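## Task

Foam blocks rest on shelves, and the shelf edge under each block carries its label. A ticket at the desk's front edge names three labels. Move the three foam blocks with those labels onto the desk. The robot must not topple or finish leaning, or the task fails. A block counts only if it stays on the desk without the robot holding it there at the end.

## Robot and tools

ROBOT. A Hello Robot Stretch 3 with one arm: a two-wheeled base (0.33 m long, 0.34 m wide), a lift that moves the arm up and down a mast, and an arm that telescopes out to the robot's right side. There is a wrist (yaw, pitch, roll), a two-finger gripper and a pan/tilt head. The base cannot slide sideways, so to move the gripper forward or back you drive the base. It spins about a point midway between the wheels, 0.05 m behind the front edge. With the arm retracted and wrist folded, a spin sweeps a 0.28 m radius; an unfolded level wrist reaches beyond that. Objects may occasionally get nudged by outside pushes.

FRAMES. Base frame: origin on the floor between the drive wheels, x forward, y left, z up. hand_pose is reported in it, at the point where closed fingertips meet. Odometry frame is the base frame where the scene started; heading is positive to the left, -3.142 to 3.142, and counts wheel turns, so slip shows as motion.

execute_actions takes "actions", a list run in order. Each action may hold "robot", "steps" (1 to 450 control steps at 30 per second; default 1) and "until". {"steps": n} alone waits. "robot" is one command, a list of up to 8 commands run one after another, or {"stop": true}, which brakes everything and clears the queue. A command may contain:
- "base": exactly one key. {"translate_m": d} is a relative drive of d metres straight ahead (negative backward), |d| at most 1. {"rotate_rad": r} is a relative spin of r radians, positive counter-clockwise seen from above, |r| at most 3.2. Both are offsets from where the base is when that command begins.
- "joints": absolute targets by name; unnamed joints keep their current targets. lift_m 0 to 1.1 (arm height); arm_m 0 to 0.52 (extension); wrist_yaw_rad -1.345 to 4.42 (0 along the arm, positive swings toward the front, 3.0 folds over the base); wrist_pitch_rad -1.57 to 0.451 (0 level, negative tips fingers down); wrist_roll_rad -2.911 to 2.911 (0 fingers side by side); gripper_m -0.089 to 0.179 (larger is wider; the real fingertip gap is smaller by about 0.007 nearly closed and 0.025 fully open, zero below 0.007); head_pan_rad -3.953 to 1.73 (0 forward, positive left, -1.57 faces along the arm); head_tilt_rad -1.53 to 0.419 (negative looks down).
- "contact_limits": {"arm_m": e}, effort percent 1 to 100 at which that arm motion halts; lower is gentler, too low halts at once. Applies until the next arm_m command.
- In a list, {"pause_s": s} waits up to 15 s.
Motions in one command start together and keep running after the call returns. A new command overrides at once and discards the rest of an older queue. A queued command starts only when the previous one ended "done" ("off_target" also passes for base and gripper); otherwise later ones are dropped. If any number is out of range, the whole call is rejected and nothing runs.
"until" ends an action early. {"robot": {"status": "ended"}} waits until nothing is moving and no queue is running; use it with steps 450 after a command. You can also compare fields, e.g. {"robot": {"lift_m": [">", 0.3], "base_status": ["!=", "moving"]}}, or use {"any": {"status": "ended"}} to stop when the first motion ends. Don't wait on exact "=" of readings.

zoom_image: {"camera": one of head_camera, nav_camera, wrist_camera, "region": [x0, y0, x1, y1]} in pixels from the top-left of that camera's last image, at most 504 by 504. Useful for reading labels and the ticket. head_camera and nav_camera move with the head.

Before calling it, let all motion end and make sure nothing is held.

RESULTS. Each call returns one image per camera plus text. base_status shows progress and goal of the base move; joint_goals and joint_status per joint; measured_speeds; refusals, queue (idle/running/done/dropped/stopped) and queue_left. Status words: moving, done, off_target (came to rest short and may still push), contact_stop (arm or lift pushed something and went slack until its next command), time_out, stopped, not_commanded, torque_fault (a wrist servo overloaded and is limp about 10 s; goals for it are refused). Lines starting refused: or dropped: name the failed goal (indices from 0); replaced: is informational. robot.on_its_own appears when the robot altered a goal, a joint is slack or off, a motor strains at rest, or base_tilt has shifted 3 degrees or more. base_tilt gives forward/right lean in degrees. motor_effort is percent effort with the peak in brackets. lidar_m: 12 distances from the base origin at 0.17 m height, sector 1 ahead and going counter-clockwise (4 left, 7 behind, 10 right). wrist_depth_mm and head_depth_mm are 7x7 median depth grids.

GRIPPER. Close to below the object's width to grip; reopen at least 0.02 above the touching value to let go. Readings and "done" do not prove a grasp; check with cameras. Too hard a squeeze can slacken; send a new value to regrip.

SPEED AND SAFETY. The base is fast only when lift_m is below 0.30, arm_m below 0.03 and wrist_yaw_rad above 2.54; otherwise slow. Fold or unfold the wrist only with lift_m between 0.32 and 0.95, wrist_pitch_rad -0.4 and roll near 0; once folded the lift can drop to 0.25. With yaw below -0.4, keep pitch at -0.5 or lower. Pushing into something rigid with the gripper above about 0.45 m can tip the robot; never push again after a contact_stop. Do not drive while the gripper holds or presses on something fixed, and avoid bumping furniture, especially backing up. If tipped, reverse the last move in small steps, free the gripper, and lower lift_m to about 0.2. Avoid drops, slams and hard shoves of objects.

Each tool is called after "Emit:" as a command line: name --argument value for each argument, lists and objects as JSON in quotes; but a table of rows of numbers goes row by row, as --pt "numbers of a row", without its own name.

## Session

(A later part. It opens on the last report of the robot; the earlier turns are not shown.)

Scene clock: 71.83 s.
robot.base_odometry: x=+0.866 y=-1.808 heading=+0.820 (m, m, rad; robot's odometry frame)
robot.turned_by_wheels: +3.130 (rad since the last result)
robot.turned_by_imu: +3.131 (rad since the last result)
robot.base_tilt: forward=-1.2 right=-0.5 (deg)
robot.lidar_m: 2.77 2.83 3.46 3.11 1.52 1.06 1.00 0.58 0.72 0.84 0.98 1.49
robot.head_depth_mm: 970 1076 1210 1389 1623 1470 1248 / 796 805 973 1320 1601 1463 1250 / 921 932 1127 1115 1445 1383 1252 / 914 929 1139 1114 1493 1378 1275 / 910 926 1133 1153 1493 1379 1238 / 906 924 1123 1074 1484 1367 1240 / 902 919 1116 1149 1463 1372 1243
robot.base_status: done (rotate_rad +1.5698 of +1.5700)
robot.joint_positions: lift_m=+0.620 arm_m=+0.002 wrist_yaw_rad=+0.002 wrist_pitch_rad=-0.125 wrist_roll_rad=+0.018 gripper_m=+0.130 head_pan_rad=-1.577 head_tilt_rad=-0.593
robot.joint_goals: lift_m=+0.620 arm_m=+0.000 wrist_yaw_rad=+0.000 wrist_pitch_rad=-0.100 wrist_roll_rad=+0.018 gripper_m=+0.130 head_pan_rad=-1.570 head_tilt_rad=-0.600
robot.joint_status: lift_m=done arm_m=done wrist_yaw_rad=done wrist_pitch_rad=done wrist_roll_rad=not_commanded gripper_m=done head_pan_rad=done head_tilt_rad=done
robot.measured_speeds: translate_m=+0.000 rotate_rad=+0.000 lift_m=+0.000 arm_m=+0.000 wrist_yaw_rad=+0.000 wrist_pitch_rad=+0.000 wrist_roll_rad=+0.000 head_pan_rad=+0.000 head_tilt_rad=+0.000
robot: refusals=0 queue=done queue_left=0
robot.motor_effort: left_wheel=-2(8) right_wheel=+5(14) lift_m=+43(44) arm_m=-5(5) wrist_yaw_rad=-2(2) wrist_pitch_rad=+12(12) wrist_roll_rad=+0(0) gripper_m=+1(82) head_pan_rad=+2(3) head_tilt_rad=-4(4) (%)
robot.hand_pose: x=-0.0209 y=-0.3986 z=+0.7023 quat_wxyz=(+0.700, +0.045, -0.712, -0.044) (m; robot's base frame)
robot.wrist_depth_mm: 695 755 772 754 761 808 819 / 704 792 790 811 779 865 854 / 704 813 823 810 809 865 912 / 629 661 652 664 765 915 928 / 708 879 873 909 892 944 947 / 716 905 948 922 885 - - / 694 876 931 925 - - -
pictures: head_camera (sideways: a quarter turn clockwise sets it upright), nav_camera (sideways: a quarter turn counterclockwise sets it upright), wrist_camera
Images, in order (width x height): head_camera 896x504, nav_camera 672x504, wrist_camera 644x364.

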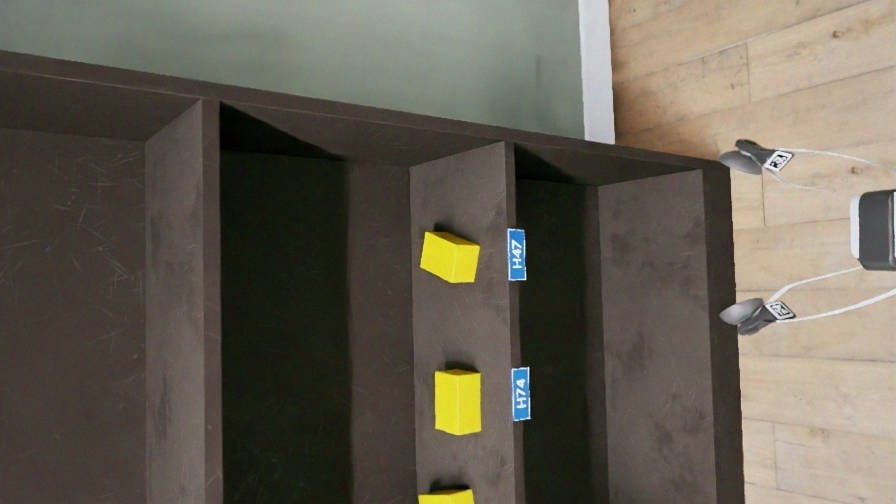

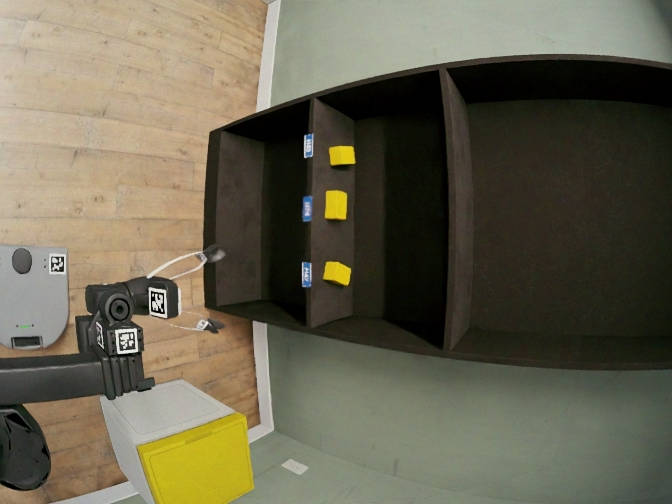

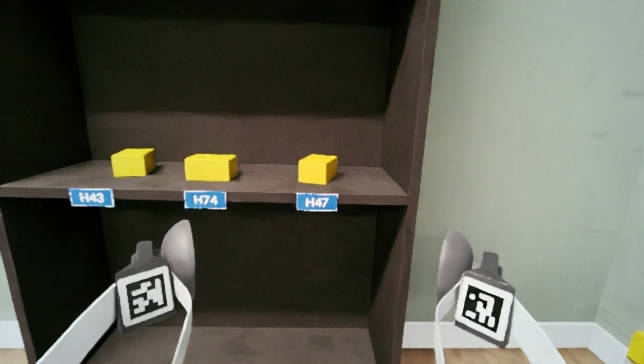

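Emit:
execute_actions --actions '[{"robot":{"base":{"translate_m":0.015},"joints":{"arm_m":0.36}},"steps":450,"until":{"robot":{"status":"ended"}}}]'

Scene clock: 77.80 s.
robot.base_odometry: x=+0.876 y=-1.797 heading=+0.820 (m, m, rad; robot's odometry frame)
robot.turned_by_wheels: +0.000 (rad since the last result)
robot.turned_by_imu: +0.001 (rad since the last result)
robot.base_tilt: forward=-1.2 right=-0.4 (deg)
robot.lidar_m: 2.75 2.81 3.47 3.10 1.55 1.07 1.01 0.60 0.74 0.85 0.97 1.49
robot.head_depth_mm: 944 1079 1211 1378 1620 1462 1250 / 850 802 961 1293 1574 1488 - / 918 934 1149 1156 - 1382 1246 / 916 929 1143 1113 1492 1374 1251 / 910 925 1130 1153 1484 1378 1243 / 905 922 1123 1072 1485 1368 1246 / 901 920 1118 1122 1473 1371 1239
robot.base_status: done (translate_m +0.0150 of +0.0150)
robot.joint_positions: lift_m=+0.620 arm_m=+0.360 wrist_yaw_rad=+0.001 wrist_pitch_rad=-0.124 wrist_roll_rad=+0.018 gripper_m=+0.130 head_pan_rad=-1.577 head_tilt_rad=-0.593
robot.joint_goals: lift_m=+0.620 arm_m=+0.360 wrist_yaw_rad=+0.000 wrist_pitch_rad=-0.100 wrist_roll_rad=+0.018 gripper_m=+0.130 head_pan_rad=-1.570 head_tilt_rad=-0.600
robot.joint_status: lift_m=done arm_m=done wrist_yaw_rad=done wrist_pitch_rad=done wrist_roll_rad=not_commanded gripper_m=done head_pan_rad=done head_tilt_rad=done
robot.measured_speeds: translate_m=+0.000 rotate_rad=+0.000 lift_m=+0.000 arm_m=+0.000 wrist_yaw_rad=+0.000 wrist_pitch_rad=+0.000 wrist_roll_rad=+0.000 head_pan_rad=+0.000 head_tilt_rad=+0.000
robot: refusals=0 queue=done queue_left=0
robot.motor_effort: left_wheel=-2(4) right_wheel=+5(8) lift_m=+44(43) arm_m=+5(4) wrist_yaw_rad=-1(1) wrist_pitch_rad=+11(12) wrist_roll_rad=+0(0) gripper_m=+1(1) head_pan_rad=+2(2) head_tilt_rad=-3(3) (%)
robot.hand_pose: x=-0.0212 y=-0.7559 z=+0.7027 quat_wxyz=(+0.700, +0.044, -0.712, -0.044) (m; robot's base frame)
robot.wrist_depth_mm: 432 433 434 440 434 295 209 / 443 449 448 457 457 294 219 / 462 471 470 468 475 294 230 / 482 486 486 488 488 290 544 / 312 323 409 334 421 289 574 / 288 307 295 300 306 254 606 / 245 250 255 252 260 285 637
pictures: head_camera (sideways: a quarter turn clockwise sets it upright), nav_camera (sideways: a quarter turn counterclockwise sets it upright), wrist_camera
Images, in order (width x height): head_camera 896x504, nav_camera 672x504, wrist_camera 644x364.

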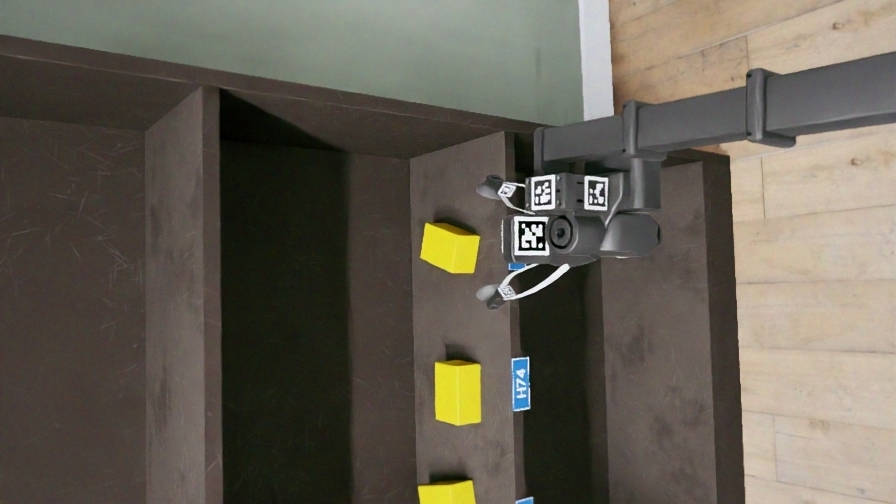

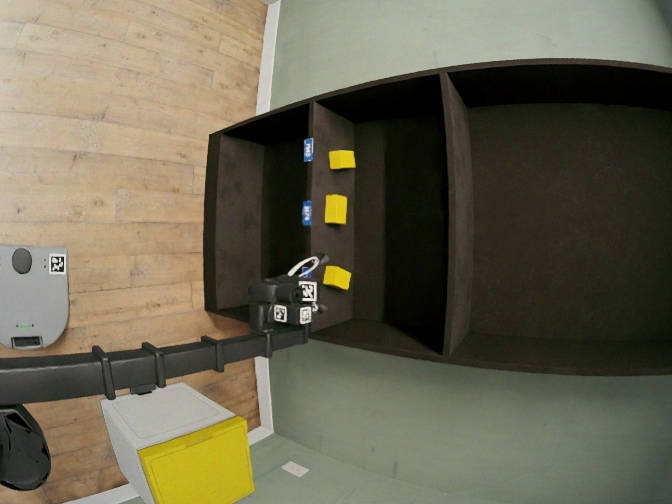

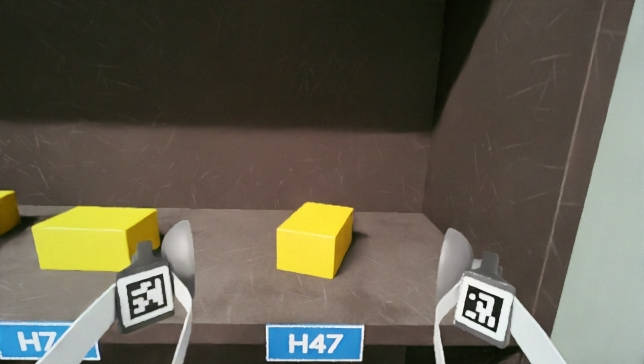

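Emit:
execute_actions --actions '[{"robot":[{"joints":{"arm_m":0.51,"lift_m":0.575}}],"steps":450,"until":{"robot":{"status":"ended"}}}]'

Scene clock: 82.80 s.
robot.base_odometry: x=+0.876 y=-1.797 heading=+0.820 (m, m, rad; robot's odometry frame)
robot.turned_by_wheels: +0.000 (rad since the last result)
robot.turned_by_imu: +0.001 (rad since the last result)
robot.base_tilt: forward=-1.2 right=-0.3 (deg)
robot.lidar_m: 2.75 2.81 3.46 3.11 1.55 1.08 1.02 0.60 0.74 0.85 0.97 1.49
robot.head_depth_mm: 941 1075 1211 1387 1621 1459 1249 / 850 805 961 1081 1598 1473 - / 920 935 1144 1196 1536 1386 1242 / 916 928 1132 1173 1501 1370 1246 / 910 925 1133 1154 1483 1375 1245 / 904 921 1126 1073 1486 1373 1243 / 900 919 1118 1121 1469 1372 1237
robot.base_status: done (translate_m +0.0150 of +0.0150)
robot.joint_positions: lift_m=+0.575 arm_m=+0.510 wrist_yaw_rad=+0.001 wrist_pitch_rad=-0.123 wrist_roll_rad=+0.018 gripper_m=+0.130 head_pan_rad=-1.577 head_tilt_rad=-0.593
robot.joint_goals: lift_m=+0.575 arm_m=+0.510 wrist_yaw_rad=+0.000 wrist_pitch_rad=-0.100 wrist_roll_rad=+0.018 gripper_m=+0.130 head_pan_rad=-1.570 head_tilt_rad=-0.600
robot.joint_status: lift_m=done arm_m=done wrist_yaw_rad=done wrist_pitch_rad=done wrist_roll_rad=not_commanded gripper_m=done head_pan_rad=done head_tilt_rad=done
robot.measured_speeds: translate_m=+0.000 rotate_rad=+0.000 lift_m=+0.000 arm_m=+0.000 wrist_yaw_rad=+0.000 wrist_pitch_rad=+0.000 wrist_roll_rad=+0.000 head_pan_rad=+0.000 head_tilt_rad=+0.000
robot: refusals=0 queue=done queue_left=0
robot.motor_effort: left_wheel=-2(2) right_wheel=+5(5) lift_m=+19(43) arm_m=+5(3) wrist_yaw_rad=-1(1) wrist_pitch_rad=+11(11) wrist_roll_rad=+0(0) gripper_m=+0(0) head_pan_rad=+3(3) head_tilt_rad=-3(3) (%)
robot.hand_pose: x=-0.0212 y=-0.9059 z=+0.6587 quat_wxyz=(+0.700, +0.044, -0.712, -0.044) (m; robot's base frame)
robot.wrist_depth_mm: 294 296 298 298 303 281 190 / 306 309 311 313 315 280 189 / 317 323 322 325 326 279 189 / 332 338 337 339 342 280 188 / 292 315 301 198 315 275 187 / 209 227 161 153 225 229 186 / 175 164 165 158 177 171 173
pictures: head_camera (sideways: a quarter turn clockwise sets it upright), nav_camera (sideways: a quarter turn counterclockwise sets it upright), wrist_camera
Images, in order (width x height): head_camera 896x504, nav_camera 672x504, wrist_camera 644x364.

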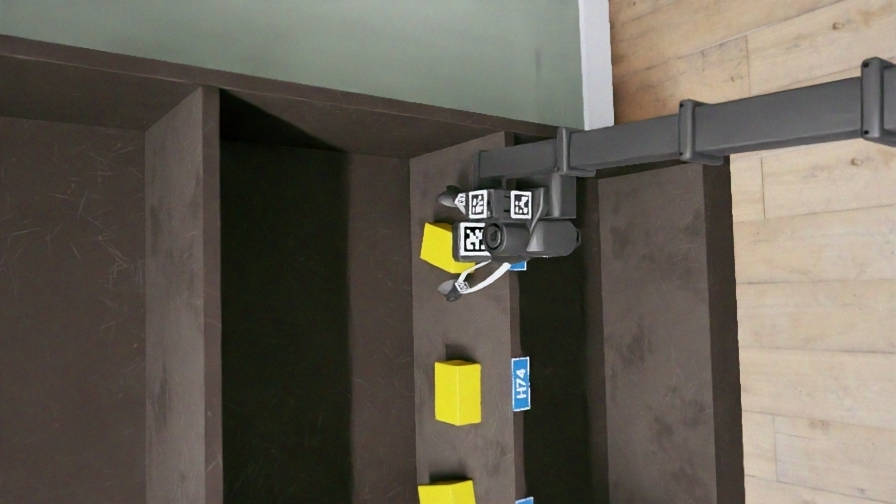

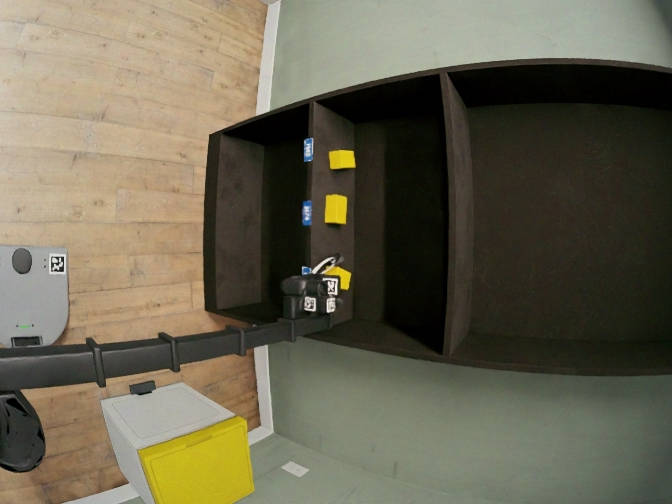

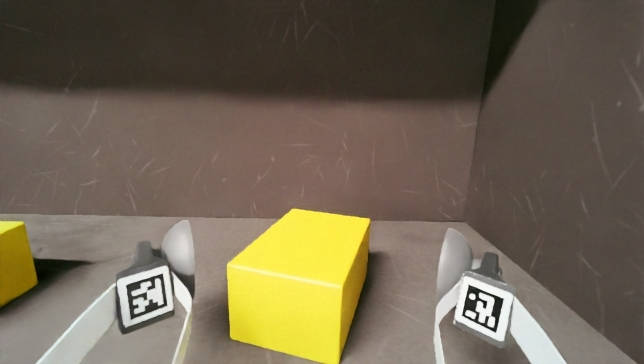

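Emit:
execute_actions --actions '[{"robot":[{"base":{"translate_m":0.012},"joints":{"arm_m":0.52,"lift_m":0.555}},{"joints":{"gripper_m":0.0}},{"joints":{"lift_m":0.58}}],"steps":450,"until":{"robot":{"status":"ended"}}}]'

Scene clock: 88.07 s.
robot.base_odometry: x=+0.884 y=-1.788 heading=+0.820 (m, m, rad; robot's odometry frame)
robot.turned_by_wheels: +0.000 (rad since the last result)
robot.turned_by_imu: +0.001 (rad since the last result)
robot.base_tilt: forward=-1.2 right=-0.4 (deg)
robot.lidar_m: 2.74 2.81 3.44 3.09 1.57 1.09 1.03 0.61 0.76 0.85 0.97 1.49
robot.head_depth_mm: 729 1060 1210 1386 1615 1464 1246 / 888 843 938 1114 1565 1454 - / 919 934 1146 1196 1525 1386 1247 / 914 927 1139 1174 1515 1378 1250 / 909 926 1131 1150 1489 1372 1248 / 906 921 1126 1075 1489 1366 1244 / 898 916 1115 1111 1472 1367 1236
robot.base_status: done (translate_m +0.0120 of +0.0120)
robot.joint_positions: lift_m=+0.579 arm_m=+0.520 wrist_yaw_rad=+0.001 wrist_pitch_rad=-0.123 wrist_roll_rad=+0.018 gripper_m=+0.004 head_pan_rad=-1.577 head_tilt_rad=-0.593
robot.joint_goals: lift_m=+0.580 arm_m=+0.520 wrist_yaw_rad=+0.000 wrist_pitch_rad=-0.100 wrist_roll_rad=+0.018 gripper_m=+0.003 head_pan_rad=-1.570 head_tilt_rad=-0.600
robot.joint_status: lift_m=done arm_m=done wrist_yaw_rad=done wrist_pitch_rad=done wrist_roll_rad=not_commanded gripper_m=done head_pan_rad=done head_tilt_rad=done
robot.measured_speeds: translate_m=+0.000 rotate_rad=+0.000 lift_m=+0.000 arm_m=+0.000 wrist_yaw_rad=+0.000 wrist_pitch_rad=+0.000 wrist_roll_rad=+0.000 head_pan_rad=+0.000 head_tilt_rad=+0.000
robot: refusals=0 queue=done queue_left=0
robot.motor_effort: left_wheel=-2(3) right_wheel=+5(10) lift_m=+44(47) arm_m=+4(6) wrist_yaw_rad=-1(1) wrist_pitch_rad=+11(12) wrist_roll_rad=+0(0) gripper_m=-24(99) head_pan_rad=+2(2) head_tilt_rad=-3(3) (%)
robot.hand_pose: x=-0.0212 y=-0.9159 z=+0.6627 quat_wxyz=(+0.700, +0.044, -0.712, -0.044) (m; robot's base frame)
robot.wrist_depth_mm: 285 286 288 289 293 290 203 / 297 297 298 301 305 300 202 / 307 309 313 313 315 298 200 / 320 324 323 325 330 296 200 / 300 305 308 149 325 285 200 / 208 223 142 136 222 236 199 / 174 175 171 143 174 185 182
pictures: head_camera (sideways: a quarter turn clockwise sets it upright), nav_camera (sideways: a quarter turn counterclockwise sets it upright), wrist_camera
Images, in order (width x height): head_camera 896x504, nav_camera 672x504, wrist_camera 644x364.

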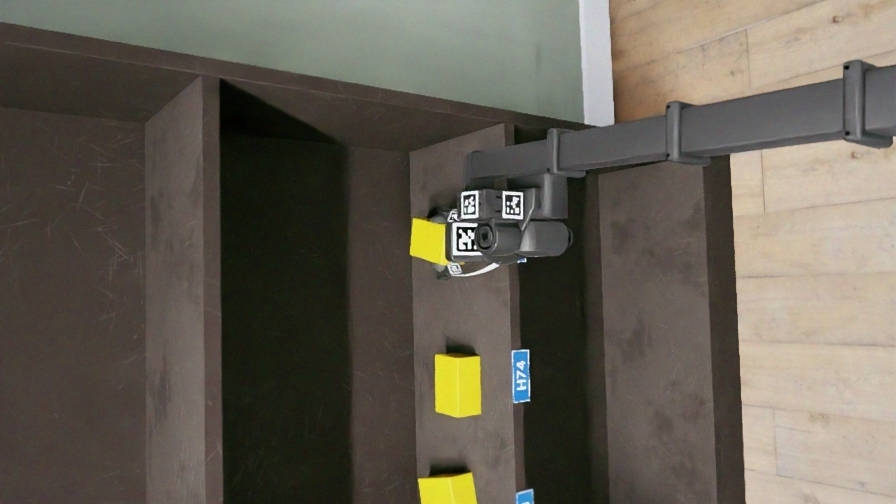

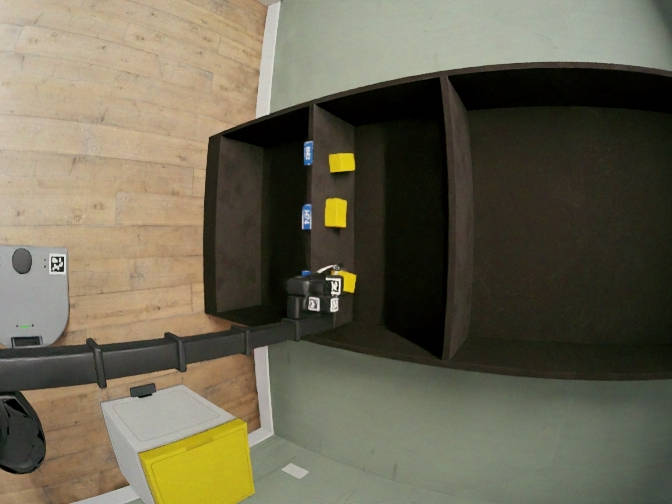

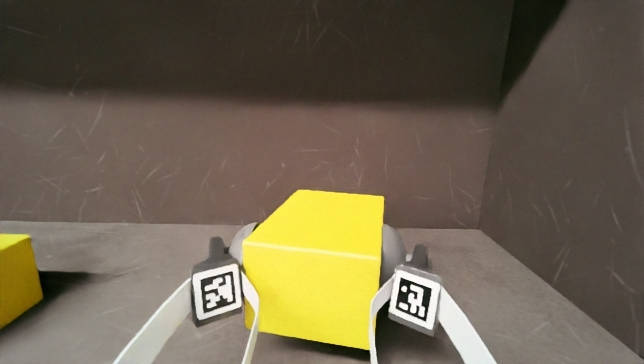

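Emit:
execute_actions --actions '[{"robot":[{"joints":{"arm_m":0.2}},{"base":{"rotate_rad":1.315},"joints":{"arm_m":0,"wrist_yaw_rad":2.65,"lift_m":0.285}},{"base":{"translate_m":1}}],"steps":450,"until":{"robot":{"translate_m":[">",0.8]}}},{"robot":{"base":{"translate_m":1}},"steps":5},{"steps":450,"until":{"robot":{"translate_m":[">",0.8]}}},{"robot":[{"base":{"translate_m":0.77}},{"base":{"rotate_rad":1.826},"joints":{"lift_m":0.96,"wrist_yaw_rad":0}},{"joints":{"arm_m":0.3}}],"steps":450,"until":{"robot":{"status":"ended"}}}]'

Scene clock: 120.13 s.
robot.base_odometry: x=-0.387 y=+0.224 heading=-2.323 (m, m, rad; robot's odometry frame)
robot.turned_by_wheels: +3.141 (rad since the last result)
robot.turned_by_imu: +3.145 (rad since the last result)
robot.base_tilt: forward=-1.2 right=-0.4 (deg)
robot.lidar_m: 1.76 1.79 2.36 3.09 3.05 2.11 1.99 2.03 1.08 0.73 0.88 1.87
robot.head_depth_mm: 1224 1275 - 1523 1479 1441 1251 / 1229 1301 - 1738 1739 1461 1244 / 1219 1283 - 1696 1655 1461 1251 / 1207 1261 - 1198 1086 1392 1242 / 1196 1164 771 1197 1404 1455 1247 / 1192 1166 772 1649 1699 1422 1242 / 1176 1161 770 1665 1748 1452 1242
robot.base_status: done (rotate_rad +1.8258 of +1.8260)
robot.joint_positions: lift_m=+0.959 arm_m=+0.300 wrist_yaw_rad=+0.001 wrist_pitch_rad=-0.123 wrist_roll_rad=+0.018 gripper_m=+0.016 head_pan_rad=-1.577 head_tilt_rad=-0.593
robot.joint_goals: lift_m=+0.960 arm_m=+0.300 wrist_yaw_rad=+0.000 wrist_pitch_rad=-0.100 wrist_roll_rad=+0.018 gripper_m=+0.015 head_pan_rad=-1.570 head_tilt_rad=-0.600
robot.joint_status: lift_m=done arm_m=done wrist_yaw_rad=done wrist_pitch_rad=done wrist_roll_rad=not_commanded gripper_m=done head_pan_rad=done head_tilt_rad=done
robot.measured_speeds: translate_m=+0.000 rotate_rad=+0.000 lift_m=+0.000 arm_m=+0.000 wrist_yaw_rad=+0.000 wrist_pitch_rad=+0.000 wrist_roll_rad=+0.000 head_pan_rad=+0.000 head_tilt_rad=+0.000
robot: refusals=0 queue=done queue_left=0
robot.on_its_own: gripper_m is held at +0.015, not at your +0.000, by its stall guard, which is not easing now
robot.motor_effort: left_wheel=-2(8) right_wheel=+4(12) lift_m=+43(46) arm_m=+5(6) wrist_yaw_rad=-1(3) wrist_pitch_rad=+11(11) wrist_roll_rad=+0(0) gripper_m=-20(24) head_pan_rad=+3(1) head_tilt_rad=-3(3) (%)
robot.hand_pose: x=-0.0212 y=-0.6959 z=+1.0427 quat_wxyz=(+0.700, +0.044, -0.712, -0.044) (m; robot's base frame)
robot.wrist_depth_mm: 769 773 776 788 775 771 810 / 804 803 812 803 834 837 831 / 833 830 829 860 850 875 895 / 622 643 657 673 709 735 909 / 396 404 415 149 433 441 444 / 294 298 142 136 293 313 318 / 230 233 226 144 232 244 246
pictures: head_camera (sideways: a quarter turn clockwise sets it upright), nav_camera (sideways: a quarter turn counterclockwise sets it upright), wrist_camera
Images, in order (width x height): head_camera 896x504, nav_camera 672x504, wrist_camera 644x364.

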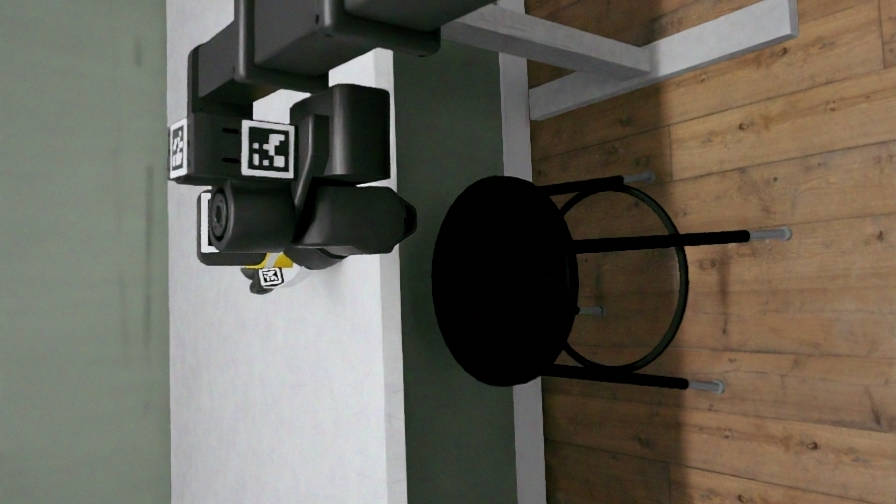

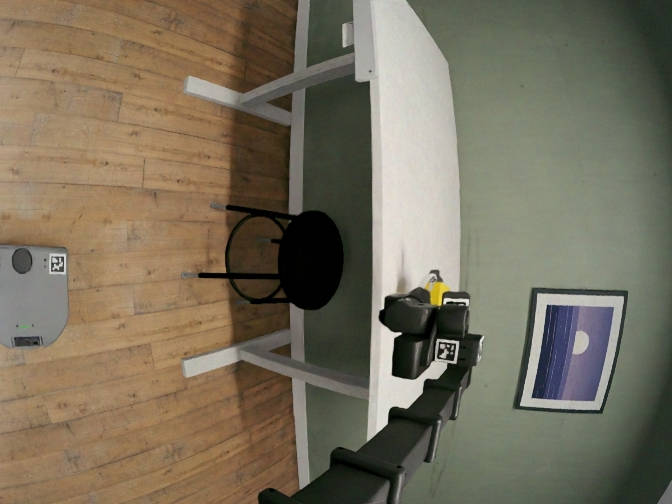

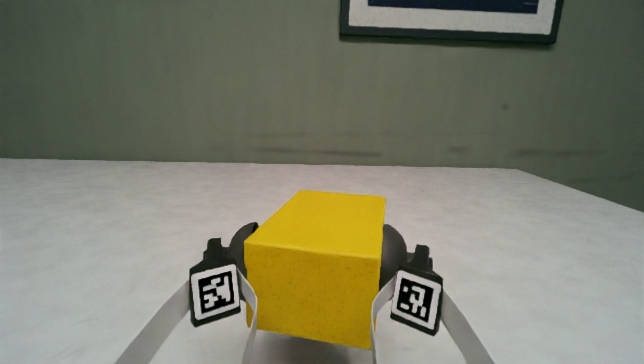

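Emit:
execute_actions --actions '[{"robot":[{"joints":{"arm_m":0.34,"lift_m":0.896}},{"joints":{"gripper_m":0.13}},{"joints":{"arm_m":0.1}}],"steps":450,"until":{"robot":{"status":"ended"}}}]'

Emit:
execute_actions --actions '[{"robot":[{"base":{"rotate_rad":2.06},"joints":{"arm_m":0,"wrist_yaw_rad":2.65,"lift_m":0.285,"gripper_m":0.04}},{"base":{"translate_m":1}}],"steps":450,"until":{"robot":{"translate_m":[">",0.85]}}},{"robot":{"base":{"translate_m":1}},"steps":5},{"steps":450,"until":{"robot":{"translate_m":[">",0.85]}}},{"robot":[{"base":{"translate_m":1}},{"base":{"rotate_rad":1.06},"joints":{"lift_m":0.57,"wrist_yaw_rad":0,"gripper_m":0.13,"head_tilt_rad":-0.75}}],"steps":450,"until":{"robot":{"status":"ended"}}}]'

Scene clock: 134.03 s.
robot.base_odometry: x=-0.387 y=+0.224 heading=-2.323 (m, m, rad; robot's odometry frame)
robot.turned_by_wheels: +0.000 (rad since the last result)
robot.turned_by_imu: +0.002 (rad since the last result)
robot.base_tilt: forward=-1.3 right=-0.3 (deg)
robot.lidar_m: 1.76 1.79 2.36 3.09 3.05 2.11 1.99 2.02 1.08 0.73 0.88 1.87
robot.head_depth_mm: 1233 1185 781 1268 - - 1247 / 1224 1180 780 1682 - - 1250 / 1219 1174 748 1670 - - 1244 / 1200 1174 734 1244 - 1385 1252 / 1196 1169 773 1157 1619 1457 1246 / 1189 1166 773 1645 1701 1424 1243 / 1176 1160 770 1669 1757 1451 1240
robot.base_status: done (rotate_rad +1.8258 of +1.8260)
robot.joint_positions: lift_m=+0.896 arm_m=+0.100 wrist_yaw_rad=+0.001 wrist_pitch_rad=-0.123 wrist_roll_rad=+0.018 gripper_m=+0.130 head_pan_rad=-1.577 head_tilt_rad=-0.593
robot.joint_goals: lift_m=+0.896 arm_m=+0.100 wrist_yaw_rad=+0.000 wrist_pitch_rad=-0.100 wrist_roll_rad=+0.018 gripper_m=+0.130 head_pan_rad=-1.570 head_tilt_rad=-0.600
robot.joint_status: lift_m=done arm_m=done wrist_yaw_rad=done wrist_pitch_rad=done wrist_roll_rad=not_commanded gripper_m=done head_pan_rad=done head_tilt_rad=done
robot.measured_speeds: translate_m=+0.000 rotate_rad=+0.000 lift_m=+0.000 arm_m=+0.000 wrist_yaw_rad=+0.000 wrist_pitch_rad=+0.000 wrist_roll_rad=+0.000 head_pan_rad=+0.000 head_tilt_rad=+0.000
robot: refusals=0 queue=done queue_left=0
robot.motor_effort: left_wheel=-2(2) right_wheel=+4(4) lift_m=+20(42) arm_m=-5(6) wrist_yaw_rad=-1(1) wrist_pitch_rad=+12(11) wrist_roll_rad=+0(0) gripper_m=+0(82) head_pan_rad=+2(3) head_tilt_rad=-3(4) (%)
robot.hand_pose: x=-0.0212 y=-0.4967 z=+0.9797 quat_wxyz=(+0.700, +0.044, -0.712, -0.044) (m; robot's base frame)
robot.wrist_depth_mm: 940 937 964 960 972 986 - / 957 983 - - - - - / 927 - - - - - - / 398 412 428 376 453 468 489 / 299 303 311 308 308 315 321 / - - - - - - - / - - 707 694 - - -
pictures: head_camera (sideways: a quarter turn clockwise sets it upright), nav_camera (sideways: a quarter turn counterclockwise sets it upright), wrist_camera
Images, in order (width x height): head_camera 896x504, nav_camera 672x504, wrist_camera 644x364.

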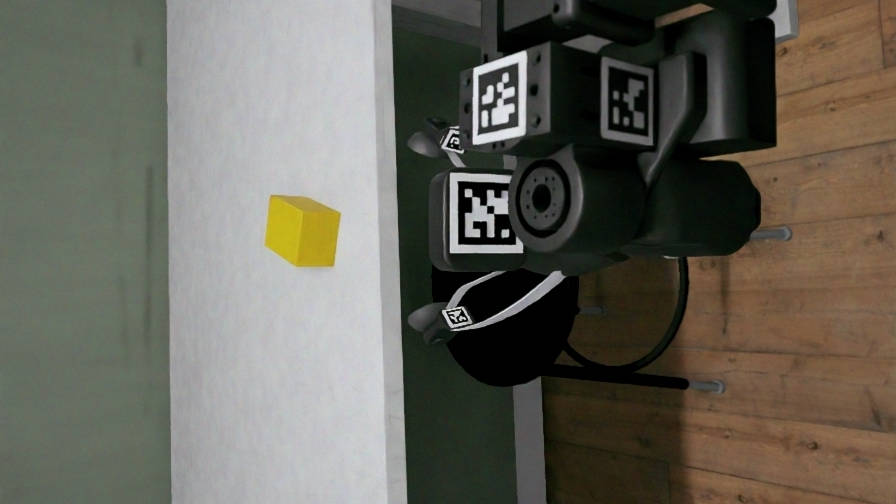

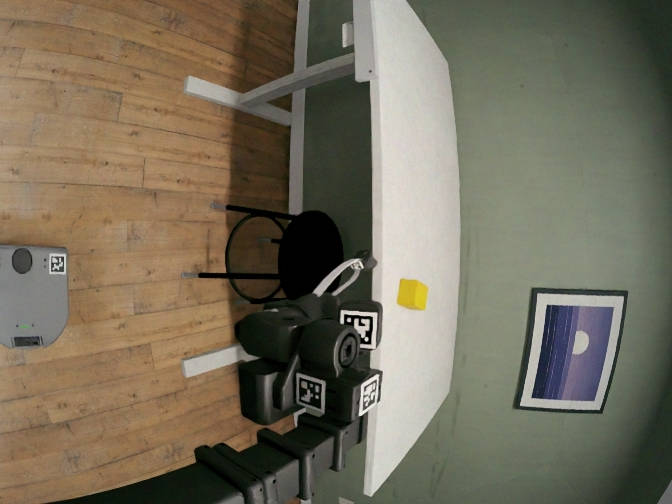

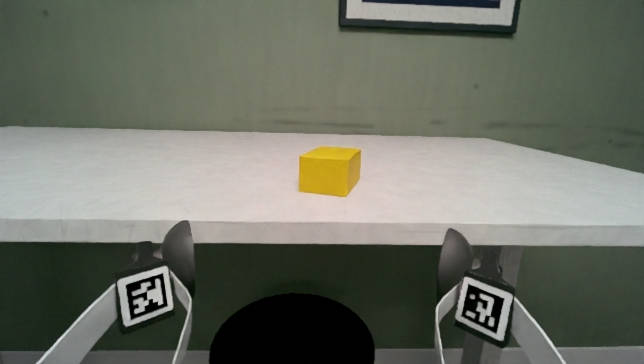

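Scene clock: 154.70 s.
robot.base_odometry: x=+2.227 y=-0.480 heading=+0.797 (m, m, rad; robot's odometry frame)
robot.turned_by_wheels: +3.120 (rad since the last result)
robot.turned_by_imu: +3.122 (rad since the last result)
robot.base_tilt: forward=-1.2 right=-0.4 (deg)
robot.lidar_m: 0.91 0.92 1.17 2.60 3.49 3.07 2.40 1.42 0.67 0.86 0.75 0.98
robot.head_depth_mm: 741 690 779 900 1483 1332 1175 / 739 868 984 981 1148 1282 1195 / 734 858 992 981 1368 1287 1195 / 732 848 986 1006 1362 1277 1154 / 730 841 971 978 1360 1284 1169 / 726 833 964 976 1353 1256 1170 / 719 823 948 1001 1329 1258 1171
robot.base_status: done (rotate_rad +1.0598 of +1.0600)
robot.joint_positions: lift_m=+0.569 arm_m=+0.002 wrist_yaw_rad=+0.002 wrist_pitch_rad=-0.123 wrist_roll_rad=+0.018 gripper_m=+0.130 head_pan_rad=-1.577 head_tilt_rad=-0.741
robot.joint_goals: lift_m=+0.570 arm_m=+0.000 wrist_yaw_rad=+0.000 wrist_pitch_rad=-0.100 wrist_roll_rad=+0.018 gripper_m=+0.130 head_pan_rad=-1.570 head_tilt_rad=-0.750
robot.joint_status: lift_m=done arm_m=done wrist_yaw_rad=done wrist_pitch_rad=done wrist_roll_rad=not_commanded gripper_m=done head_pan_rad=done head_tilt_rad=done
robot.measured_speeds: translate_m=+0.000 rotate_rad=+0.000 lift_m=+0.000 arm_m=+0.000 wrist_yaw_rad=+0.000 wrist_pitch_rad=+0.000 wrist_roll_rad=+0.000 head_pan_rad=+0.000 head_tilt_rad=+0.000
robot: refusals=0 queue=done queue_left=0
robot.motor_effort: left_wheel=-2(8) right_wheel=+5(11) lift_m=+43(46) arm_m=-5(6) wrist_yaw_rad=-1(3) wrist_pitch_rad=+11(11) wrist_roll_rad=+0(0) gripper_m=+1(80) head_pan_rad=+3(3) head_tilt_rad=-4(22) (%)
robot.hand_pose: x=-0.0209 y=-0.3987 z=+0.6528 quat_wxyz=(+0.700, +0.044, -0.712, -0.043) (m; robot's base frame)
robot.wrist_depth_mm: 536 547 557 569 577 416 639 / 567 570 575 575 594 408 656 / 578 585 598 614 620 409 689 / 451 567 493 538 602 440 729 / 374 390 393 409 411 423 753 / 624 653 678 695 711 770 803 / 596 711 728 733 724 644 828
pictures: head_camera (sideways: a quarter turn clockwise sets it upright), nav_camera (sideways: a quarter turn counterclockwise sets it upright), wrist_camera
Images, in order (width x height): head_camera 896x504, nav_camera 672x504, wrist_camera 644x364.

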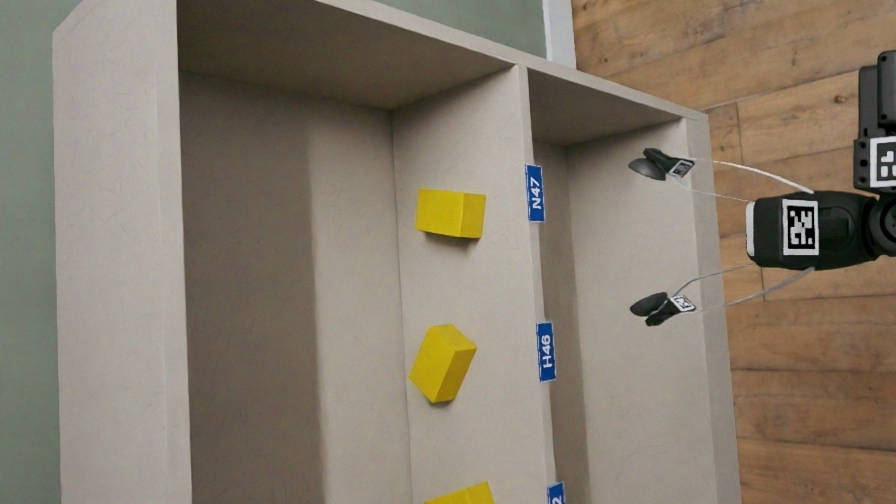

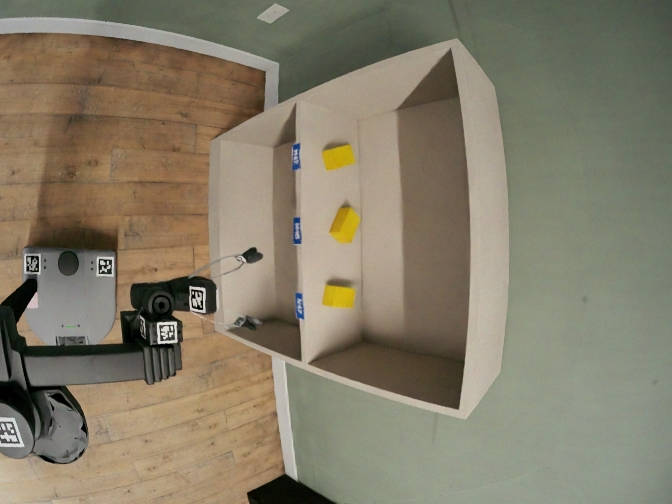

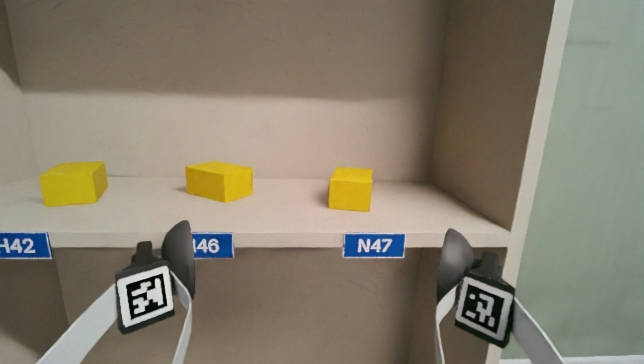

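Emit:
execute_actions --actions '[{"robot":{"base":{"translate_m":-0.035},"joints":{"arm_m":0.32,"lift_m":0.515}},"steps":450,"until":{"robot":{"status":"ended"}}}]'

Scene clock: 161.03 s.
robot.base_odometry: x=+2.203 y=-0.505 heading=+0.797 (m, m, rad; robot's odometry frame)
robot.turned_by_wheels: +0.000 (rad since the last result)
robot.turned_by_imu: +0.001 (rad since the last result)
robot.base_tilt: forward=-1.2 right=-0.4 (deg)
robot.lidar_m: 0.94 0.96 1.22 2.69 3.54 3.04 2.36 1.41 0.66 0.79 0.77 0.78
robot.head_depth_mm: 766 621 735 1272 1492 1348 1176 / 735 801 937 953 1095 1348 - / 734 857 999 1004 - 1286 1175 / 731 850 988 971 1363 1280 1172 / 732 842 976 1008 1364 1276 1173 / 730 837 968 967 1354 1263 1175 / 722 827 953 1004 1337 1256 1172
robot.base_status: done (translate_m -0.0350 of -0.0350)
robot.joint_positions: lift_m=+0.515 arm_m=+0.320 wrist_yaw_rad=+0.001 wrist_pitch_rad=-0.119 wrist_roll_rad=+0.018 gripper_m=+0.130 head_pan_rad=-1.577 head_tilt_rad=-0.741
robot.joint_goals: lift_m=+0.515 arm_m=+0.320 wrist_yaw_rad=+0.000 wrist_pitch_rad=-0.100 wrist_roll_rad=+0.018 gripper_m=+0.130 head_pan_rad=-1.570 head_tilt_rad=-0.750
robot.joint_status: lift_m=done arm_m=done wrist_yaw_rad=done wrist_pitch_rad=done wrist_roll_rad=not_commanded gripper_m=done head_pan_rad=done head_tilt_rad=done
robot.measured_speeds: translate_m=+0.000 rotate_rad=+0.000 lift_m=+0.000 arm_m=+0.000 wrist_yaw_rad=+0.000 wrist_pitch_rad=+0.000 wrist_roll_rad=+0.000 head_pan_rad=+0.000 head_tilt_rad=+0.000
robot: refusals=0 queue=done queue_left=0
robot.motor_effort: left_wheel=-2(6) right_wheel=+5(7) lift_m=+20(42) arm_m=+5(5) wrist_yaw_rad=-1(1) wrist_pitch_rad=+9(11) wrist_roll_rad=+0(0) gripper_m=+0(0) head_pan_rad=+2(3) head_tilt_rad=-4(5) (%)
robot.hand_pose: x=-0.0212 y=-0.7161 z=+0.6000 quat_wxyz=(+0.700, +0.042, -0.712, -0.042) (m; robot's base frame)
robot.wrist_depth_mm: 266 273 276 280 285 287 214 / 276 282 285 292 297 296 215 / 289 293 296 306 309 307 214 / 298 304 309 312 323 309 213 / 195 245 231 135 242 258 213 / 170 - 165 132 170 189 185 / - 130 137 134 140 135 143
pictures: head_camera (sideways: a quarter turn clockwise sets it upright), nav_camera (sideways: a quarter turn counterclockwise sets it upright), wrist_camera
Images, in order (width x height): head_camera 896x504, nav_camera 672x504, wrist_camera 644x364.

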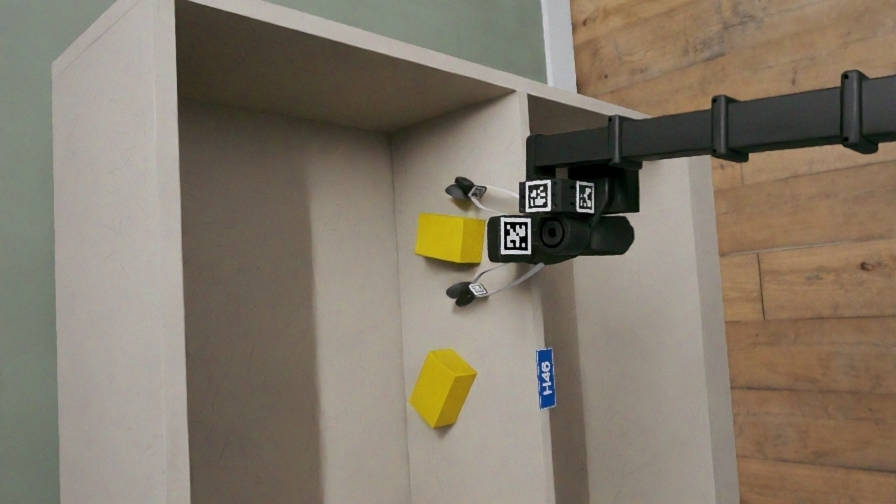

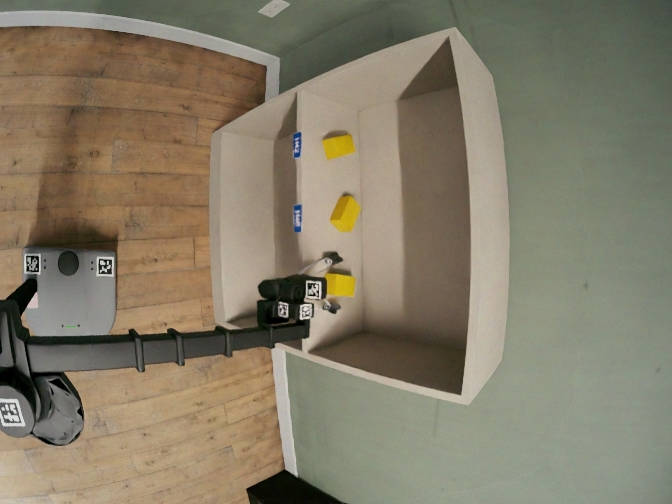

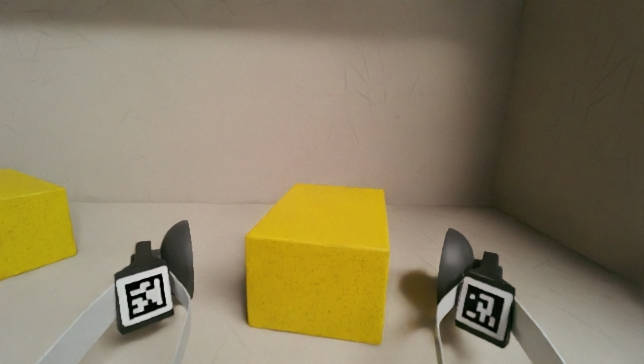

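Emit:
execute_actions --actions '[{"robot":[{"joints":{"arm_m":0.335,"lift_m":0.52}},{"joints":{"gripper_m":0.012}},{"joints":{"lift_m":0.545}},{"joints":{"arm_m":0.08}}],"steps":450,"until":{"robot":{"status":"ended"}}},{"robot":[{"base":{"rotate_rad":1.987},"joints":{"arm_m":0,"wrist_yaw_rad":2.65,"lift_m":0.285}},{"base":{"translate_m":1}}],"steps":450,"until":{"robot":{"translate_m":[">",0.85]}}},{"robot":{"base":{"translate_m":1}},"steps":5},{"steps":450,"until":{"robot":{"translate_m":[">",0.85]}}},{"robot":[{"base":{"translate_m":0.95}},{"base":{"rotate_rad":1.18},"joints":{"lift_m":0.93,"wrist_yaw_rad":0}},{"joints":{"arm_m":0.12}}],"steps":450,"until":{"robot":{"status":"ended"}}}]'

Scene clock: 197.07 s.
robot.base_odometry: x=-0.286 y=+0.426 heading=-2.320 (m, m, rad; robot's odometry frame)
robot.turned_by_wheels: +3.167 (rad since the last result)
robot.turned_by_imu: +3.170 (rad since the last result)
robot.base_tilt: forward=-1.2 right=-0.4 (deg)
robot.lidar_m: 1.99 2.03 2.65 3.17 2.72 1.87 1.75 1.79 1.44 0.94 0.69 1.32
robot.head_depth_mm: 1183 766 - - 1522 1340 1172 / 1095 782 - - 1489 1323 1174 / 1093 763 - - 1479 1338 1175 / 1091 778 - 1786 1512 1342 1173 / 1087 760 650 1387 1513 1333 1170 / 1086 761 652 1037 1506 1339 1170 / 1084 664 649 1028 1510 1326 1169
robot.base_status: done (rotate_rad +1.1798 of +1.1800)
robot.joint_positions: lift_m=+0.929 arm_m=+0.120 wrist_yaw_rad=+0.001 wrist_pitch_rad=-0.120 wrist_roll_rad=+0.018 gripper_m=+0.028 head_pan_rad=-1.577 head_tilt_rad=-0.741
robot.joint_goals: lift_m=+0.930 arm_m=+0.120 wrist_yaw_rad=+0.000 wrist_pitch_rad=-0.100 wrist_roll_rad=+0.018 gripper_m=+0.027 head_pan_rad=-1.570 head_tilt_rad=-0.750
robot.joint_status: lift_m=done arm_m=done wrist_yaw_rad=done wrist_pitch_rad=done wrist_roll_rad=not_commanded gripper_m=done head_pan_rad=done head_tilt_rad=done
robot.measured_speeds: translate_m=+0.000 rotate_rad=+0.000 lift_m=+0.000 arm_m=+0.000 wrist_yaw_rad=+0.000 wrist_pitch_rad=+0.000 wrist_roll_rad=+0.000 head_pan_rad=+0.000 head_tilt_rad=+0.000
robot: refusals=0 queue=done queue_left=0
robot.on_its_own: gripper_m is held at +0.027, not at your +0.012, by its stall guard, which is not easing now
robot.motor_effort: left_wheel=-2(8) right_wheel=+4(13) lift_m=+43(45) arm_m=+5(5) wrist_yaw_rad=-1(3) wrist_pitch_rad=+10(10) wrist_roll_rad=+0(0) gripper_m=-20(98) head_pan_rad=+3(3) head_tilt_rad=-4(4) (%)
robot.hand_pose: x=-0.0211 y=-0.5161 z=+1.0135 quat_wxyz=(+0.700, +0.043, -0.712, -0.043) (m; robot's base frame)
robot.wrist_depth_mm: 882 878 896 875 886 938 947 / 912 897 913 954 935 964 995 / 920 936 954 972 969 - - / 522 489 560 579 601 - - / 306 316 360 144 347 368 407 / 243 248 125 117 120 262 267 / - 721 665 122 677 - -
pictures: head_camera (sideways: a quarter turn clockwise sets it upright), nav_camera (sideways: a quarter turn counterclockwise sets it upright), wrist_camera
Images, in order (width x height): head_camera 896x504, nav_camera 672x504, wrist_camera 644x364.

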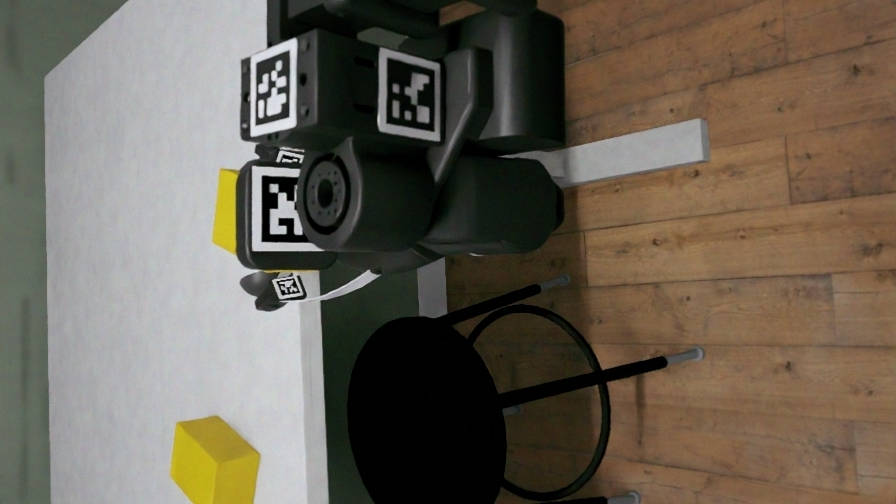

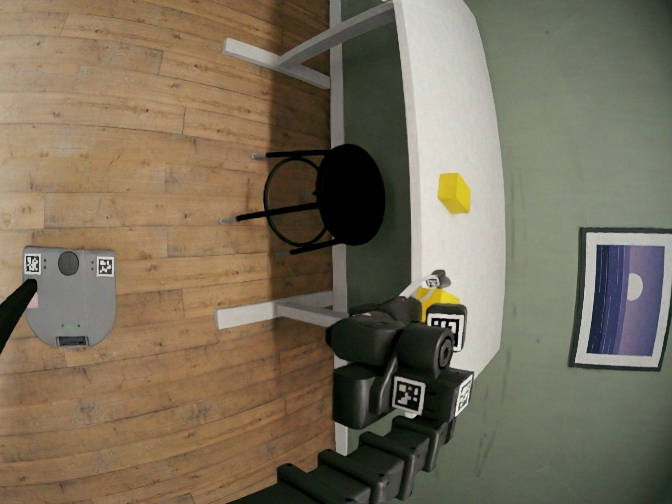

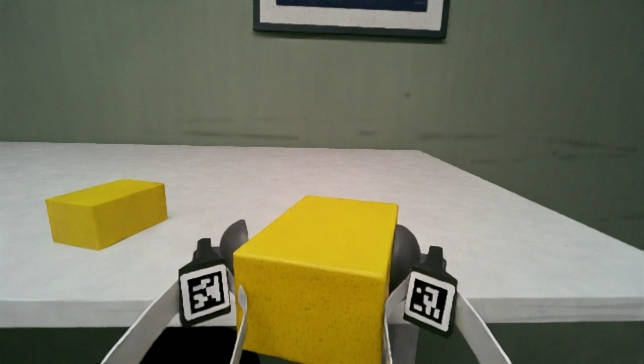

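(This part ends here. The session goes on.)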